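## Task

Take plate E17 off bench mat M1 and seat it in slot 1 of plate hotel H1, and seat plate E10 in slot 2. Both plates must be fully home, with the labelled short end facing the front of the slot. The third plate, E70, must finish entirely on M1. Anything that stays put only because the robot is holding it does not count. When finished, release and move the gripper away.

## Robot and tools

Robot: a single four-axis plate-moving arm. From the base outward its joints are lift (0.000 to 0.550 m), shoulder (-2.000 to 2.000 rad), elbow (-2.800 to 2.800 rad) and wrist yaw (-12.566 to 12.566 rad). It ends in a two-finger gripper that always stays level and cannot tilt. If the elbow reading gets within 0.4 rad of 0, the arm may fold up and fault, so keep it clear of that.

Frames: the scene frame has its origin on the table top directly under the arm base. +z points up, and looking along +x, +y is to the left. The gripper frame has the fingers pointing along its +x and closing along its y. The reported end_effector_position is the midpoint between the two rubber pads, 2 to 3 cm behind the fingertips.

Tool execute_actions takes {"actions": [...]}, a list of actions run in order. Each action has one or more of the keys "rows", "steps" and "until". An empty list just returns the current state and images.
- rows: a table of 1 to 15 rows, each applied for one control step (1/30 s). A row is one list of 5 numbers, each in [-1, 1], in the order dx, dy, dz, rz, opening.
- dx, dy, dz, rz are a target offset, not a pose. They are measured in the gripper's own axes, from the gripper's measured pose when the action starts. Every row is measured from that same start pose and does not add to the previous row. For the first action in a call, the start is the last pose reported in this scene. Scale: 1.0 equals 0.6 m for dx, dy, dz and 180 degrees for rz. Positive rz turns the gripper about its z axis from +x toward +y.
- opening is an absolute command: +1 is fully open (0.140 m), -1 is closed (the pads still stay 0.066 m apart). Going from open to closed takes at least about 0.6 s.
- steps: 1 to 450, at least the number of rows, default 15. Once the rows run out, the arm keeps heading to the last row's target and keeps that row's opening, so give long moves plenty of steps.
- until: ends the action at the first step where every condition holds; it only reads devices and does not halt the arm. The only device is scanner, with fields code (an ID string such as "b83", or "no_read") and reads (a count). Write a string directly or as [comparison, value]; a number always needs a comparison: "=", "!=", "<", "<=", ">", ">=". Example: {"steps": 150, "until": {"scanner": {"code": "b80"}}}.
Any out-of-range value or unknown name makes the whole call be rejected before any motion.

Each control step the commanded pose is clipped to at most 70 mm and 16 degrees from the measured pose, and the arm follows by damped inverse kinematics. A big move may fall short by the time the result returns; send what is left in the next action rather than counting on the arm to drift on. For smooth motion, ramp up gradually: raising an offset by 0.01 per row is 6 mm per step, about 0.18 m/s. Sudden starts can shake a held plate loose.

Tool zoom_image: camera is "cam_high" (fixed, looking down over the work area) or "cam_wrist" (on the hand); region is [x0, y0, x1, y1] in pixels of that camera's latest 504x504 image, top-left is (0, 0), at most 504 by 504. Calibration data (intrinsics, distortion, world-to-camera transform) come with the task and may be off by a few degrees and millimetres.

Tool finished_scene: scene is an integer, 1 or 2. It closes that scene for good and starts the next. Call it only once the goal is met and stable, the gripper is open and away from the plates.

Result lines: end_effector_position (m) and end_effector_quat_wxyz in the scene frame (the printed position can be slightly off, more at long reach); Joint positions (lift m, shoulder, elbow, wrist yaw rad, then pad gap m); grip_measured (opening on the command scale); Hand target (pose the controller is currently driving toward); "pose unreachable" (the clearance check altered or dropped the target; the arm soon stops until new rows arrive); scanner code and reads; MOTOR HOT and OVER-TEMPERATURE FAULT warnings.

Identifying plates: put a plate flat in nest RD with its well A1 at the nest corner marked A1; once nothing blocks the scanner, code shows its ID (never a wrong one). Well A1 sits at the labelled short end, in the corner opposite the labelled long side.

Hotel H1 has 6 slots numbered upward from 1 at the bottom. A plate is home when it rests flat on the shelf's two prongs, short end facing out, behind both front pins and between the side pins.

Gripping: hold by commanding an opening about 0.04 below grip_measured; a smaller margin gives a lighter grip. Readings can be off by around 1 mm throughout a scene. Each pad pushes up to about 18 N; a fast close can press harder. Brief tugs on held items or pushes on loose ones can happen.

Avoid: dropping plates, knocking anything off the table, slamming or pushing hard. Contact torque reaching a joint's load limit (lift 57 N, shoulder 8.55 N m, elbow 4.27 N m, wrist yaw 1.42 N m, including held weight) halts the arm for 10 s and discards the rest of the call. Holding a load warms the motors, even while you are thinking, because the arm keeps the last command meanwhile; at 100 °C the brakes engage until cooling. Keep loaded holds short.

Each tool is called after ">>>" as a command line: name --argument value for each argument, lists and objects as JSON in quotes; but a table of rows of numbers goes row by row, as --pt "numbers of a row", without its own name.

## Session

>>> execute_actions --actions '[]'

Scene clock: 0.00 s.
end_effector_position=(+0.5882, -0.2304, +0.2523) grip_measured=+1.00 end_effector_quat_wxyz=(+0.833, -0.000, -0.000, +0.553)
Joint positions: [ 0.247 -0.987 -2.706 -1.419  0.14 ]
Hand target: +0.588, -0.230, +0.252; +0.833, -0.000, -0.000, +0.553
scanner: code=no_read reads=0
camera_calibration (this result's frames):
cam_wrist: T_world_to_cam=[[0.919646, -0.392739, -0.00255902, -0.622197], [-0.237038, -0.549834, -0.800934, 0.20231], [0.313151, 0.737183, -0.598747, 0.232486], [0, 0, 0, 1]] pos_world=[0.547353, -0.304509, 0.299645]

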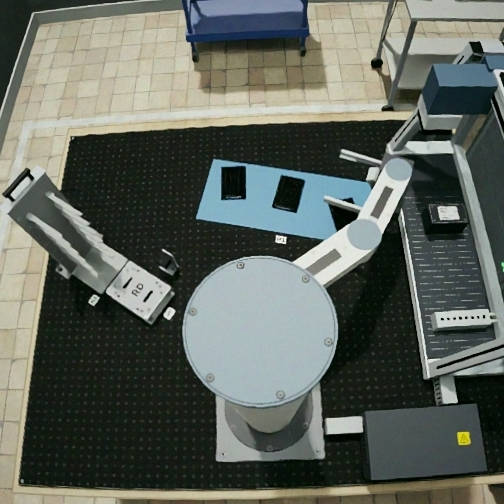

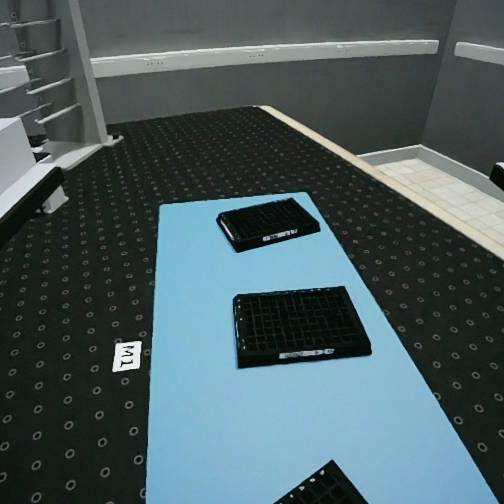

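>>> execute_actions --actions '[{"rows":[[0.225,0.227,-0.195,-0.44,0.2]],"steps":75}]'

Scene clock: 10.33 s.
end_effector_position=(+0.5152, -0.0530, +0.1353) grip_measured=+0.20 end_effector_quat_wxyz=(+0.994, -0.000, -0.000, -0.105)
Joint positions: [ 0.13  -1.108 -0.795 -4.591  0.11 ]
Hand target: +0.515, -0.053, +0.135; +0.994, -0.000, -0.000, -0.105
Off the commanded pose: 0.000 m, 0 deg.
scanner: code=no_read reads=0
camera_calibration (this result's frames):
cam_wrist: T_world_to_cam=[[-0.212834, -0.977085, -0.00255902, 0.0668353], [-0.584594, 0.129437, -0.800934, 0.403896], [0.782912, -0.16897, -0.598747, -0.235528], [0, 0, 0, 1]] pos_world=[0.434738, -0.0267724, 0.182643]

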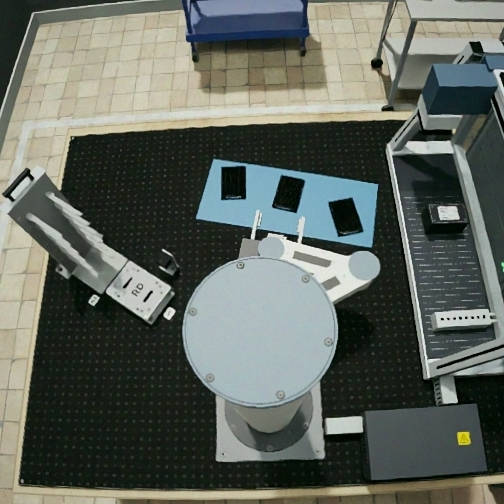

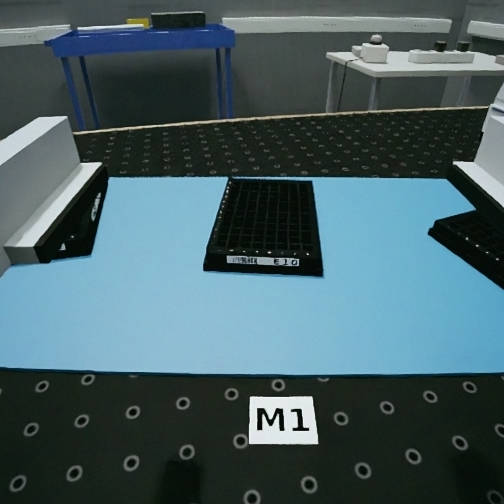

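>>> zoom_image --camera "cam_wrist" --region '[180, 160, 350, 290]'

Region (180, 160, 350, 290) of cam_wrist's 504x504 image, scaled by 2.965, with more detail than that image has; it fills the top 385 rows of this view, and the rest is white.

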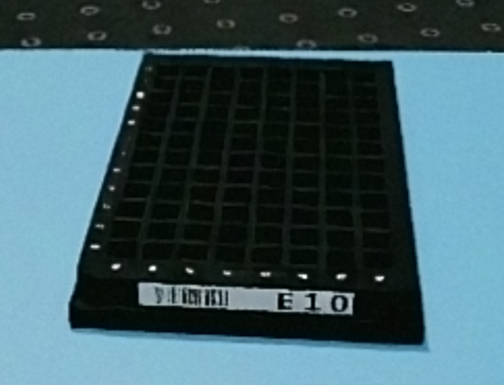

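>>> execute_actions --actions '[{"rows":[[0.31,-0.009,-0.125,-0.028,0.2]],"steps":38},{"rows":[[0,0,-0.04,0,0.2],[0,0,-0.04,0,0.2],[0,0,-0.04,0,0.2],[0,0,-0.04,0,0.2],[0,0,-0.04,0,0.2],[0,0,-0.045,0,0.2],[0,0,-0.05,0,0.2],[0,0,-0.055,0,0.2],[0,0,-0.06,0,0.2]],"steps":22}]'

Scene clock: 30.07 s.
end_effector_position=(+0.6960, -0.0971, +0.0242) grip_measured=+0.20 end_effector_quat_wxyz=(+0.989, -0.000, -0.000, -0.149)
Joint positions: [ 0.019 -0.798 -1.698 -4.086  0.11 ]
Hand target: +0.696, -0.097, +0.024; +0.989, -0.000, -0.000, -0.149
Off the commanded pose: 0.000 m, 0 deg.
scanner: code=no_read reads=0
camera_calibration (this result's frames):
cam_wrist: T_world_to_cam=[[-0.29816, -0.954512, -0.00255902, 0.123456], [-0.570904, 0.18048, -0.800934, 0.421781], [0.764963, -0.237346, -0.598747, -0.445215], [0, 0, 0, 1]] pos_world=[0.618179, -0.0639524, 0.0715638]

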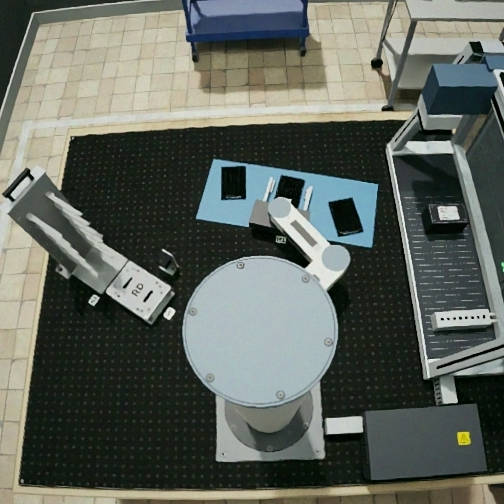

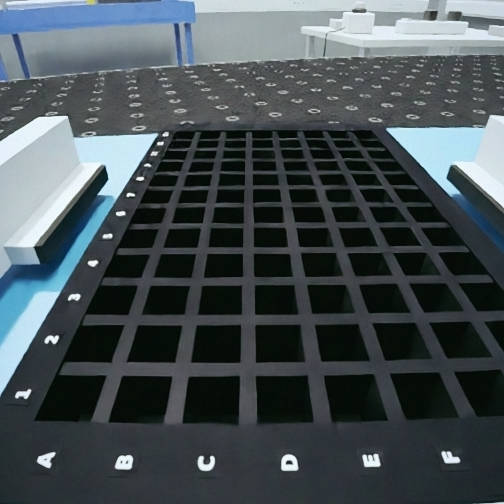

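>>> execute_actions --actions '[{"rows":[[-0.002,0,-0.002,0,0.1],[-0.004,0,-0.004,0,0.1],[-0.005,0,-0.006,0,0.1]],"steps":12},{"rows":[[0,0,0,0,0],[0,0,0,0,-0.1],[0,0,0,0,-0.2],[0,0,0,0,-0.25],[0,0,0,0,-0.3],[0,0,0,0,-0.34],[0,0,0,0,-0.38],[0,0,0,0,-0.41],[0,0,0,0,-0.44],[0,0,0,0,-0.46],[0,0,0,0,-0.48],[0,0,0,0,-0.5],[0,0,0,0,-0.52]],"steps":22},{"rows":[[0,0,0.005,0,-0.52],[0,0,0.012,0,-0.52],[0,0,0.022,0,-0.52],[0,0,0.035,0,-0.52],[0,0,0.05,0,-0.52],[0,0,0.07,0,-0.52],[0,0,0.1,0,-0.52],[0,0,0.3,0,-0.52]],"steps":40}]'

>>> zoom_image --camera "cam_high" --region '[0, 150, 200, 340]'

Scene clock: 47.90 s.
end_effector_position=(+0.6932, -0.0961, +0.2006) grip_measured=-0.47 end_effector_quat_wxyz=(+0.989, -0.000, -0.000, -0.149)
Joint positions: [ 0.196 -0.804 -1.681 -4.097  0.086]
Hand target: +0.693, -0.096, +0.201; +0.989, -0.000, -0.000, -0.149
Off the commanded pose: 0.000 m, 0 deg.
scanner: code=no_read reads=0
camera_calibration (this result's frames):
cam_wrist: T_world_to_cam=[[-0.297618, -0.954682, -0.00255902, 0.123616], [-0.571007, 0.180156, -0.800934, 0.561308], [0.765098, -0.236911, -0.598747, -0.337264], [0, 0, 0, 1]] pos_world=[0.615341, -0.06301, 0.247951]

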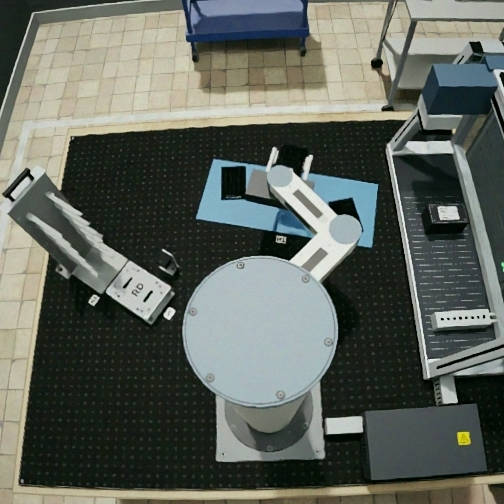

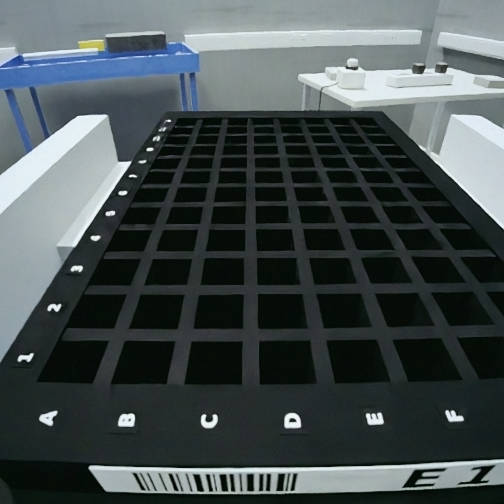

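Region (0, 150, 200, 340) of cam_high's 504x504 image, scaled by 2.520, with more detail than that image has; it fills the top 479 rows of this view, and the rest is white.

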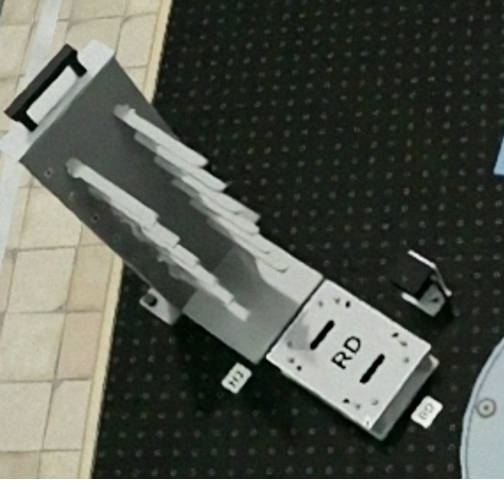

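>>> execute_actions --actions '[{"rows":[[-0.005,0.003,0,0.003,-0.52],[-0.012,0.008,0,0.008,-0.52],[-0.022,0.015,0,0.015,-0.52],[-0.035,0.022,0,0.025,-0.52],[-0.055,0.035,0,0.04,-0.52],[-0.08,0.05,0,0.06,-0.52],[-0.11,0.07,0,0.08,-0.52],[-0.829,0.495,0,0.417,-0.52]],"steps":85},{"rows":[[0,0,-0.005,0,-0.52],[0,0,-0.015,0,-0.52],[0,0,-0.03,0,-0.52],[0,0,-0.06,0,-0.52]],"steps":20}]'

>>> zoom_image --camera "cam_wrist" --region '[130, 0, 410, 130]'

Scene clock: 63.63 s.
end_effector_position=(+0.3052, +0.3338, +0.1645) grip_measured=-0.47 end_effector_quat_wxyz=(+0.875, -0.000, -0.000, +0.485)
Joint positions: [ 0.16   0.345 -0.871 -4.745  0.086]
Hand target: +0.305, +0.334, +0.165; +0.875, -0.000, -0.000, +0.485
Off the commanded pose: 0.000 m, 0 deg.
scanner: code=no_read reads=0
camera_calibration (this result's frames):
cam_wrist: T_world_to_cam=[[0.845806, -0.533484, -0.00255902, -0.0710513], [-0.321158, -0.505334, -0.800934, 0.386008], [0.425992, 0.678257, -0.598747, -0.162187], [0, 0, 0, 1]] pos_world=[0.253155, 0.267162, 0.211876]

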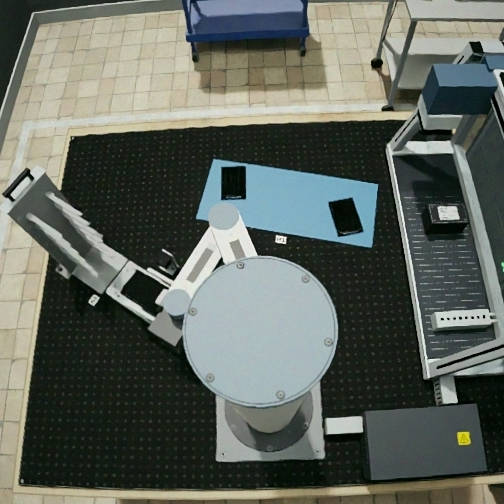

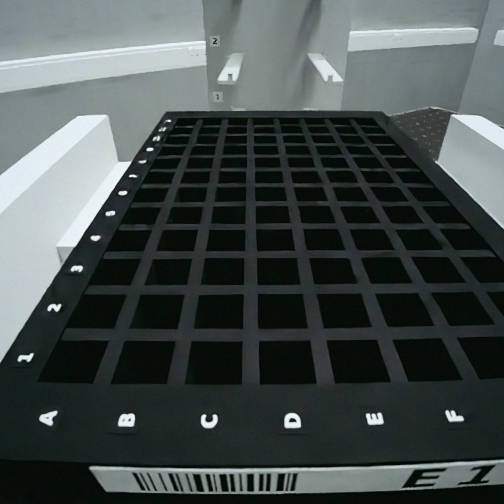

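Region (130, 0, 410, 130) of cam_wrist's 504x504 image, scaled by 1.800, with more detail than that image has; it fills the top 234 rows of this view, and the rest is white.

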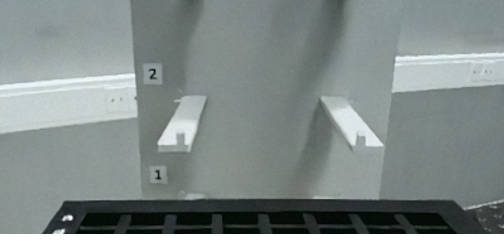

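>>> execute_actions --actions '[{"rows":[[0.005,0,0.003,0,-0.52],[0.015,-0.003,0.01,-0.003,-0.52],[0.03,-0.006,0.02,-0.006,-0.52],[0.05,-0.009,0.031,-0.0105,-0.52],[0.07,-0.01,0.031,-0.0105,-0.52],[0.09,-0.011,0.031,-0.0105,-0.52],[0.11,-0.012,0.031,-0.0105,-0.52],[0.133,-0.0125,0.031,-0.0105,-0.52]],"steps":30}]'

>>> zoom_image --camera "cam_wrist" --region '[130, 0, 410, 130]'

Scene clock: 84.10 s.
end_effector_position=(+0.3539, +0.3975, +0.1832) grip_measured=-0.47 end_effector_quat_wxyz=(+0.883, -0.000, -0.000, +0.470)
Joint positions: [ 0.178  0.374 -1.216 -4.463  0.086]
Hand target: +0.354, +0.398, +0.183; +0.883, -0.000, -0.000, +0.470
Off the commanded pose: 0.000 m, 0 deg.
scanner: code=no_read reads=0
camera_calibration (this result's frames):
cam_wrist: T_world_to_cam=[[0.827466, -0.56151, -0.00255902, -0.0605985], [-0.337901, -0.494295, -0.800934, 0.450303], [0.448467, 0.663611, -0.598747, -0.21713], [0, 0, 0, 1]] pos_world=[0.299677, 0.332646, 0.230502]

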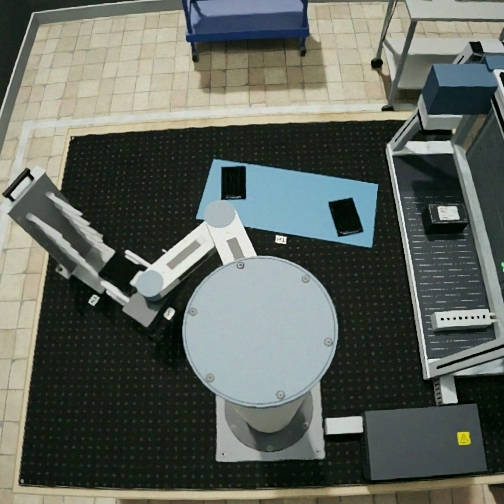

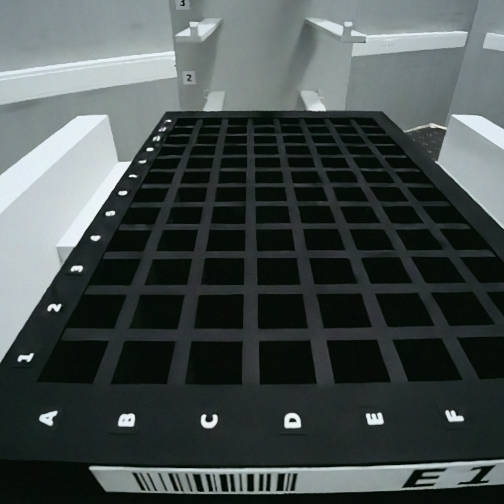

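Region (130, 0, 410, 130) of cam_wrist's 504x504 image, scaled by 1.800, with more detail than that image has; it fills the top 234 rows of this view, and the rest is white.

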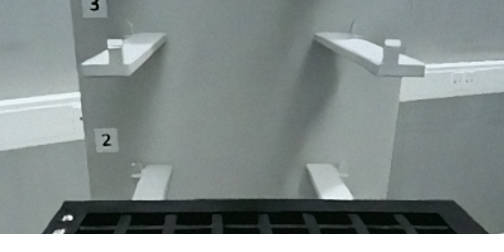

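>>> execute_actions --actions '[{"rows":[[0.005,0,0.004,0,-0.52],[0.013,0,0.004,0,-0.52],[0.025,0,0.004,0,-0.52],[0.04,0,0.004,0,-0.52],[0.06,0,0.004,0,-0.52],[0.08,0,0.004,0,-0.52],[0.1,0,0.004,0,-0.52],[0.12,0,0.004,0,-0.52],[0.14,0,0.004,0,-0.52],[0.16,0,0.004,0,-0.52],[0.18,0,0.004,0,-0.52],[0.2,0,0.004,0,-0.52],[0.22,0,0.004,0,-0.52],[0.235,0,0.004,0,-0.52],[0.25,0,0.004,0,-0.52]],"steps":35}]'

Scene clock: 100.07 s.
end_effector_position=(+0.4377, +0.5220, +0.1856) grip_measured=-0.47 end_effector_quat_wxyz=(+0.883, -0.000, -0.000, +0.470)
Joint positions: [ 0.181  0.648 -2.057 -3.896  0.086]
Hand target: +0.438, +0.522, +0.186; +0.883, -0.000, -0.000, +0.470
Off the commanded pose: 0.000 m, 0 deg.
scanner: code=no_read reads=0
camera_calibration (this result's frames):
cam_wrist: T_world_to_cam=[[0.827336, -0.561701, -0.00255902, -0.0598047], [-0.338015, -0.494217, -0.800934, 0.54207], [0.448621, 0.663507, -0.598747, -0.335878], [0, 0, 0, 1]] pos_world=[0.383388, 0.457166, 0.232903]

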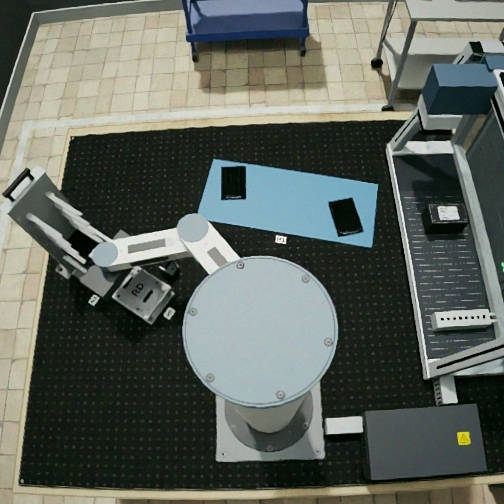

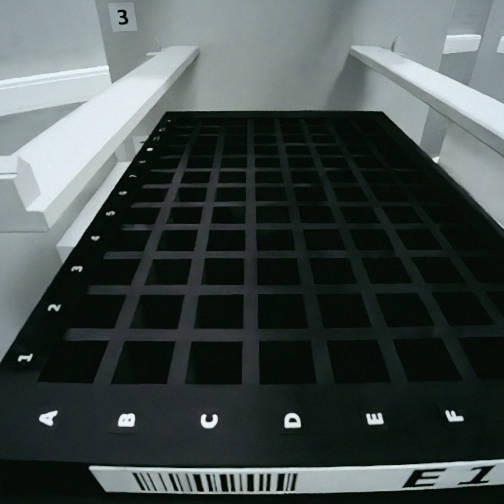

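>>> execute_actions --actions '[{"rows":[[0.005,0,0,0,-0.52],[0.01,0,0,0,-0.52],[0.015,0,0,0,-0.52],[0.02,0,0,0,-0.52],[0.025,0,0,0,-0.52],[0.03,0,0,0,-0.52],[0.034,0,0,0,-0.52],[0.038,0,0,0,-0.52],[0.042,0,0,0,-0.52]],"steps":20},{"rows":[[0,0,-0.003,0,-0.52],[0,0,-0.006,0,-0.52],[0,0,-0.009,0,-0.52],[0,0,-0.012,0,-0.52],[0,0,-0.015,0,-0.52],[0,0,-0.018,0,-0.52],[0,0,-0.0215,0,-0.52]],"steps":18},{"rows":[[0,0,0,0,-0.47],[0,0,0,0,-0.44],[0,0,0,0,-0.4],[0,0,0,0,-0.3],[0,0,0,0,-0.1]],"steps":15},{"rows":[[-0.26,0,0,0,-0.1]],"steps":35}]'

>>> zoom_image --camera "cam_wrist" --region '[130, 30, 430, 330]'

Scene clock: 115.63 s.
end_effector_position=(+0.3636, +0.4134, +0.1726) grip_measured=-0.10 end_effector_quat_wxyz=(+0.884, -0.000, -0.000, +0.468)
Joint positions: [ 0.168  0.398 -1.304 -4.402  0.099]
Hand target: +0.364, +0.413, +0.173; +0.884, -0.000, -0.000, +0.468
Off the commanded pose: 0.000 m, 0 deg.
scanner: code=no_read reads=0
camera_calibration (this result's frames):
cam_wrist: T_world_to_cam=[[0.8255, -0.564396, -0.00255902, -0.0577854], [-0.339625, -0.493112, -0.800934, 0.453039], [0.450783, 0.66204, -0.598747, -0.238481], [0, 0, 0, 1]] pos_world=[0.309068, 0.348669, 0.219917]

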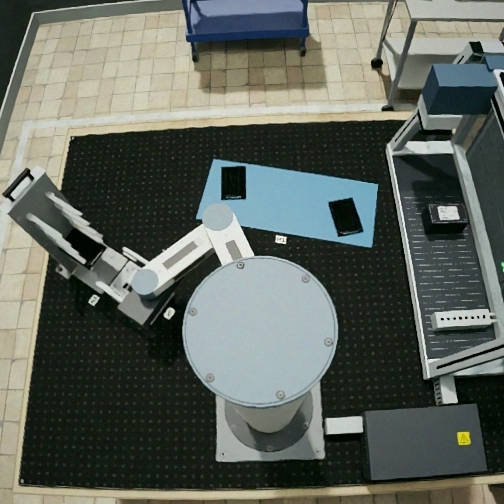

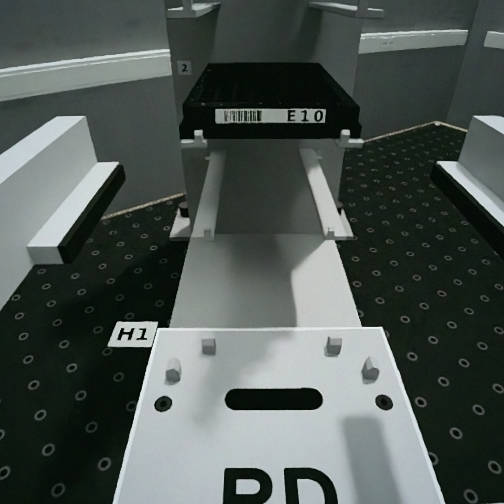

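Region (130, 30, 430, 330) of cam_wrist's 504x504 image, scaled by 1.680, with more detail than that image has.

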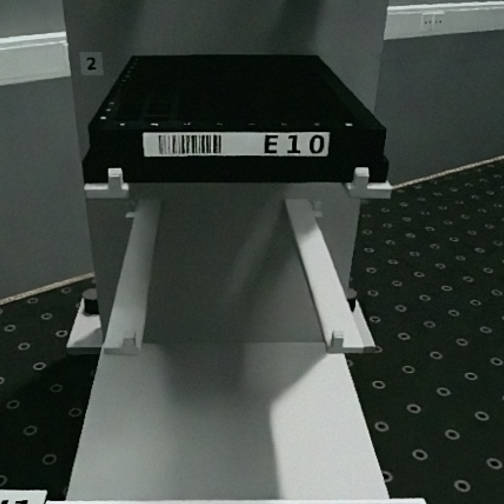

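>>> execute_actions --actions '[{"rows":[[-0.269,-0.577,0,-0.31,0.2]],"steps":50},{"rows":[[0,0,-0.062,0,0.2]],"steps":16}]'

>>> zoom_image --camera "cam_wrist" --region '[160, 150, 360, 310]'

Scene clock: 128.17 s.
end_effector_position=(+0.5594, +0.0854, +0.1353) grip_measured=+0.20 end_effector_quat_wxyz=(+1.000, -0.000, -0.000, +0.000)
Joint positions: [ 0.13  -0.584 -1.032 -4.667  0.11 ]
Hand target: +0.559, +0.085, +0.135; +1.000, -0.000, -0.000, +0.000
Off the commanded pose: 0.000 m, 0 deg.
scanner: code=no_read reads=0
camera_calibration (this result's frames):
cam_wrist: T_world_to_cam=[[-0.00349095, -0.999991, -0.00255902, 0.096311], [-0.598738, 0.00413981, -0.800934, 0.430446], [0.800937, -0.00126383, -0.598747, -0.271131], [0, 0, 0, 1]] pos_world=[0.47522, 0.0941855, 0.182666]

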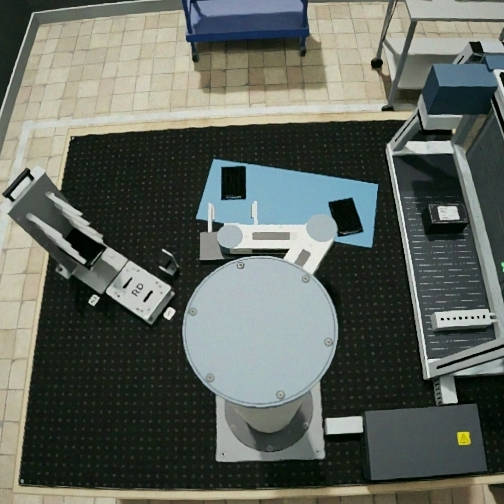

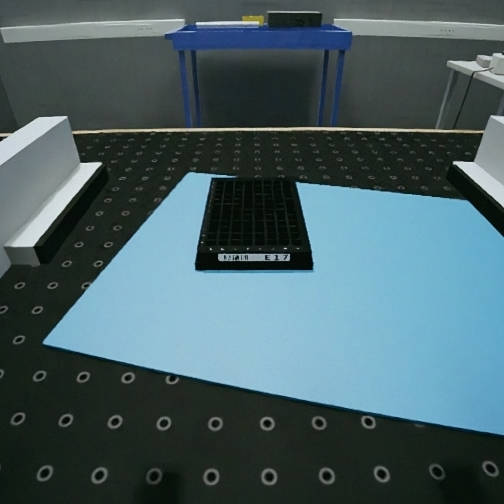

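Region (160, 150, 360, 310) of cam_wrist's 504x504 image, scaled by 2.520, with more detail than that image has; it fills the top 403 rows of this view, and the rest is white.

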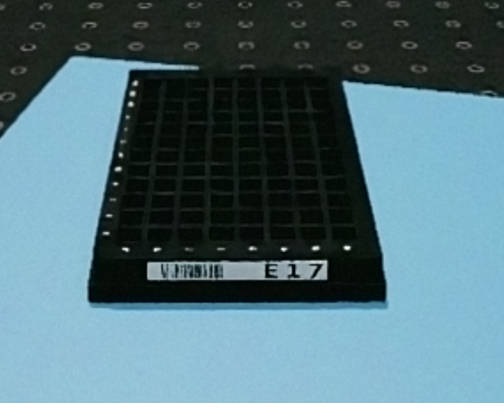

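>>> execute_actions --actions '[{"rows":[[0.31,0.012,-0.125,0,0.2]],"steps":38},{"rows":[[0,0,-0.04,0,0.2],[0,0,-0.04,0,0.2],[0,0,-0.04,0,0.2],[0,0,-0.04,0,0.2],[0,0,-0.04,0,0.2],[0,0,-0.045,0,0.2],[0,0,-0.05,0,0.2],[0,0,-0.055,0,0.2],[0,0,-0.06,0,0.1],[0,0,-0.066,0,0.1]],"steps":24},{"rows":[[0,0,0,0,0],[0,0,0,0,-0.1],[0,0,0,0,-0.2],[0,0,0,0,-0.25],[0,0,0,0,-0.3],[0,0,0,0,-0.34],[0,0,0,0,-0.38],[0,0,0,0,-0.41],[0,0,0,0,-0.44],[0,0,0,0,-0.46],[0,0,0,0,-0.48],[0,0,0,0,-0.5],[0,0,0,0,-0.52]],"steps":22},{"rows":[[0,0,0.005,0,-0.52],[0,0,0.012,0,-0.52],[0,0,0.022,0,-0.52],[0,0,0.035,0,-0.52],[0,0,0.05,0,-0.52],[0,0,0.07,0,-0.52],[0,0,0.1,0,-0.52],[0,0,0.275,0,-0.52]],"steps":38}]'

Scene clock: 150.43 s.
end_effector_position=(+0.7454, +0.0928, +0.1857) grip_measured=-0.47 end_effector_quat_wxyz=(+1.000, -0.000, -0.000, +0.000)
Joint positions: [ 0.181 -0.302 -2.016 -3.965  0.086]
Hand target: +0.745, +0.093, +0.186; +1.000, -0.000, -0.000, +0.000
Off the commanded pose: 0.000 m, 0 deg.
scanner: code=no_read reads=0
camera_calibration (this result's frames):
cam_wrist: T_world_to_cam=[[-0.00372871, -0.99999, -0.00255902, 0.104595], [-0.598737, 0.00428217, -0.800934, 0.582119], [0.800937, -0.00145427, -0.598747, -0.389968], [0, 0, 0, 1]] pos_world=[0.661266, 0.101534, 0.233014]

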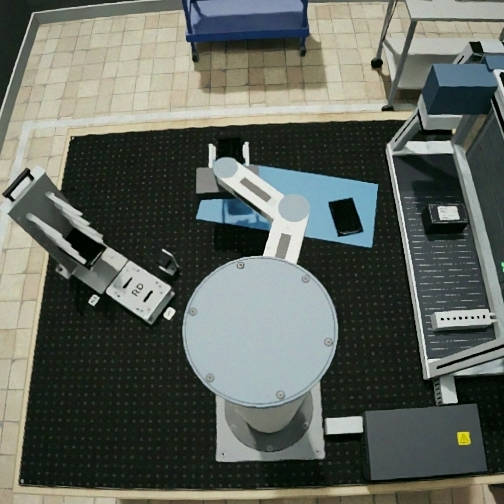

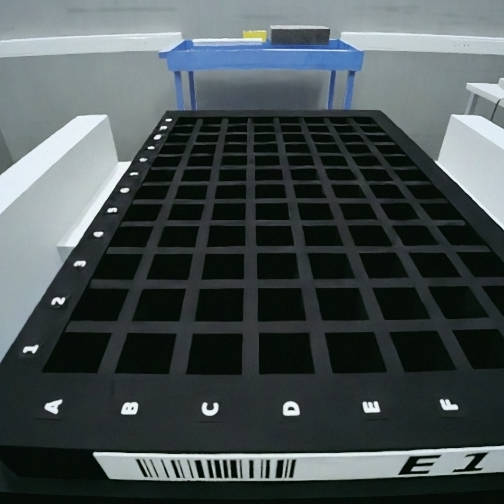

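>>> execute_actions --actions '[{"rows":[[-0.005,0.003,0,0.003,-0.52],[-0.012,0.008,0,0.008,-0.52],[-0.022,0.015,0,0.015,-0.52],[-0.035,0.025,0,0.025,-0.52],[-0.055,0.04,0,0.04,-0.52],[-0.08,0.06,0,0.06,-0.52],[-0.11,0.08,0,0.08,-0.52],[-0.662,0.494,0,0.3115,-0.52]],"steps":75},{"rows":[[0,0,-0.005,0,-0.52],[0,0,-0.012,0,-0.52],[0,0,-0.02,0,-0.52],[0,0,-0.03,0,-0.52],[0,0,-0.04,0,-0.52],[0,0,-0.05,0,-0.52],[0,0,-0.06,0,-0.52],[0,0,-0.07,0,-0.52],[0,0,-0.08,0,-0.52],[0,0,-0.087,0,-0.52]],"steps":24}]'

Scene clock: 162.10 s.
end_effector_position=(+0.3483, +0.3890, +0.1334) grip_measured=-0.47 end_effector_quat_wxyz=(+0.883, -0.000, -0.000, +0.470)
Joint positions: [ 0.128  0.365 -1.17  -4.5    0.086]
Hand target: +0.348, +0.389, +0.133; +0.883, -0.000, -0.000, +0.470
Off the commanded pose: 0.000 m, 0 deg.
scanner: code=no_read reads=0
camera_calibration (this result's frames):
cam_wrist: T_world_to_cam=[[0.827533, -0.561411, -0.00255902, -0.0608863], [-0.337842, -0.494335, -0.800934, 0.404328], [0.448388, 0.663664, -0.598747, -0.238745], [0, 0, 0, 1]] pos_world=[0.294035, 0.324138, 0.180736]

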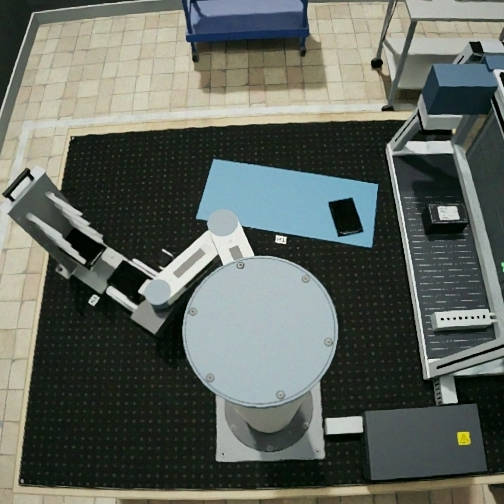

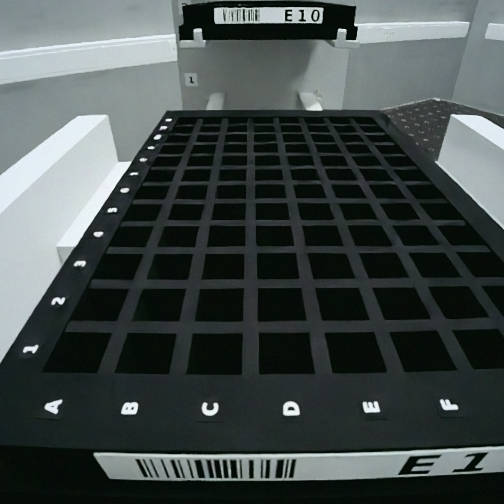

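>>> execute_actions --actions '[{"rows":[[0.005,0,0,0,-0.52],[0.013,0,0,0,-0.52],[0.025,0,0,0,-0.52],[0.04,0,0,0,-0.52],[0.06,0,0,0,-0.52],[0.08,0,0,0,-0.52],[0.1,0,0,0,-0.52],[0.12,0,0,0,-0.52],[0.14,0,0,0,-0.52],[0.16,0,0,0,-0.52],[0.18,0,0,0,-0.52],[0.2,0,0,0,-0.52],[0.22,0,0,0,-0.52],[0.24,0,0,0,-0.52],[0.26,0,0,0,-0.52]],"steps":35},{"rows":[[0.005,0,0,0,-0.52],[0.01,0,0,0,-0.52],[0.015,0,0,0,-0.52],[0.02,0,0,0,-0.52],[0.025,0,0,0,-0.52],[0.03,0,0,0,-0.52],[0.035,0,0,0,-0.52],[0.04,0,0,0,-0.52],[0.045,0,0,0,-0.52]],"steps":20},{"rows":[[0,0,-0.003,0,-0.52],[0,0,-0.006,0,-0.52],[0,0,-0.009,0,-0.52],[0,0,-0.012,0,-0.52],[0,0,-0.015,0,-0.52],[0,0,-0.018,0,-0.52],[0,0,-0.021,0,-0.52]],"steps":18},{"rows":[[0,0,0,0,-0.47],[0,0,0,0,-0.44],[0,0,0,0,-0.4],[0,0,0,0,-0.3],[0,0,0,0,-0.1]],"steps":15},{"rows":[[-0.27,0,0,0,-0.1]],"steps":35}]'

>>> zoom_image --camera "cam_wrist" --region '[130, 0, 430, 250]'

Scene clock: 184.87 s.
end_effector_position=(+0.3589, +0.4064, +0.1207) grip_measured=-0.10 end_effector_quat_wxyz=(+0.883, -0.000, -0.000, +0.468)
Joint positions: [ 0.116  0.389 -1.265 -4.432  0.099]
Hand target: +0.359, +0.406, +0.121; +0.884, -0.000, -0.000, +0.468
Off the commanded pose: 0.000 m, 0 deg.
scanner: code=no_read reads=0
camera_calibration (this result's frames):
cam_wrist: T_world_to_cam=[[0.825592, -0.564262, -0.00255902, -0.0581247], [-0.339545, -0.493167, -0.800934, 0.406474], [0.450675, 0.662113, -0.598747, -0.262807], [0, 0, 0, 1]] pos_world=[0.304444, 0.34167, 0.168055]

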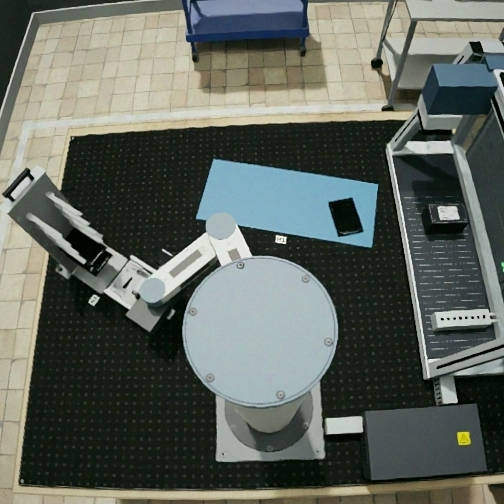

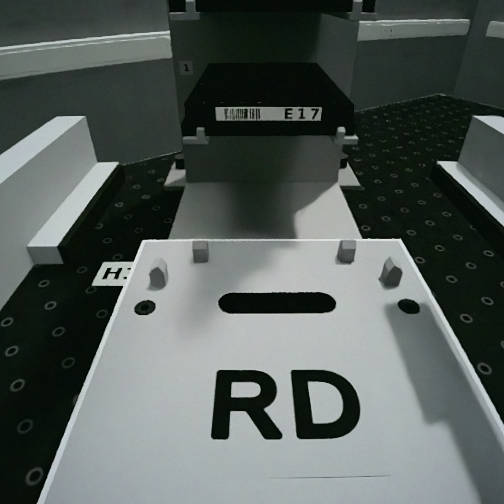

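Region (130, 0, 430, 250) of cam_wrist's 504x504 image, scaled by 1.680, with more detail than that image has.

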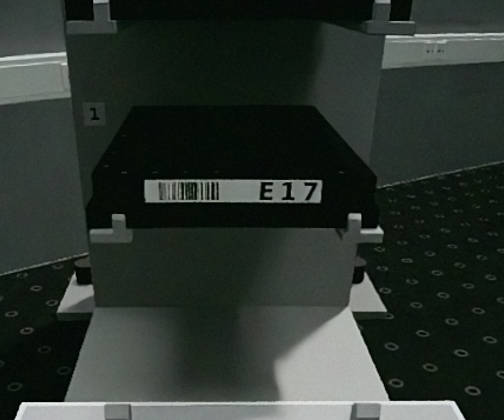

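>>> finished_scene --scene 2

The scene is finished: the task was done.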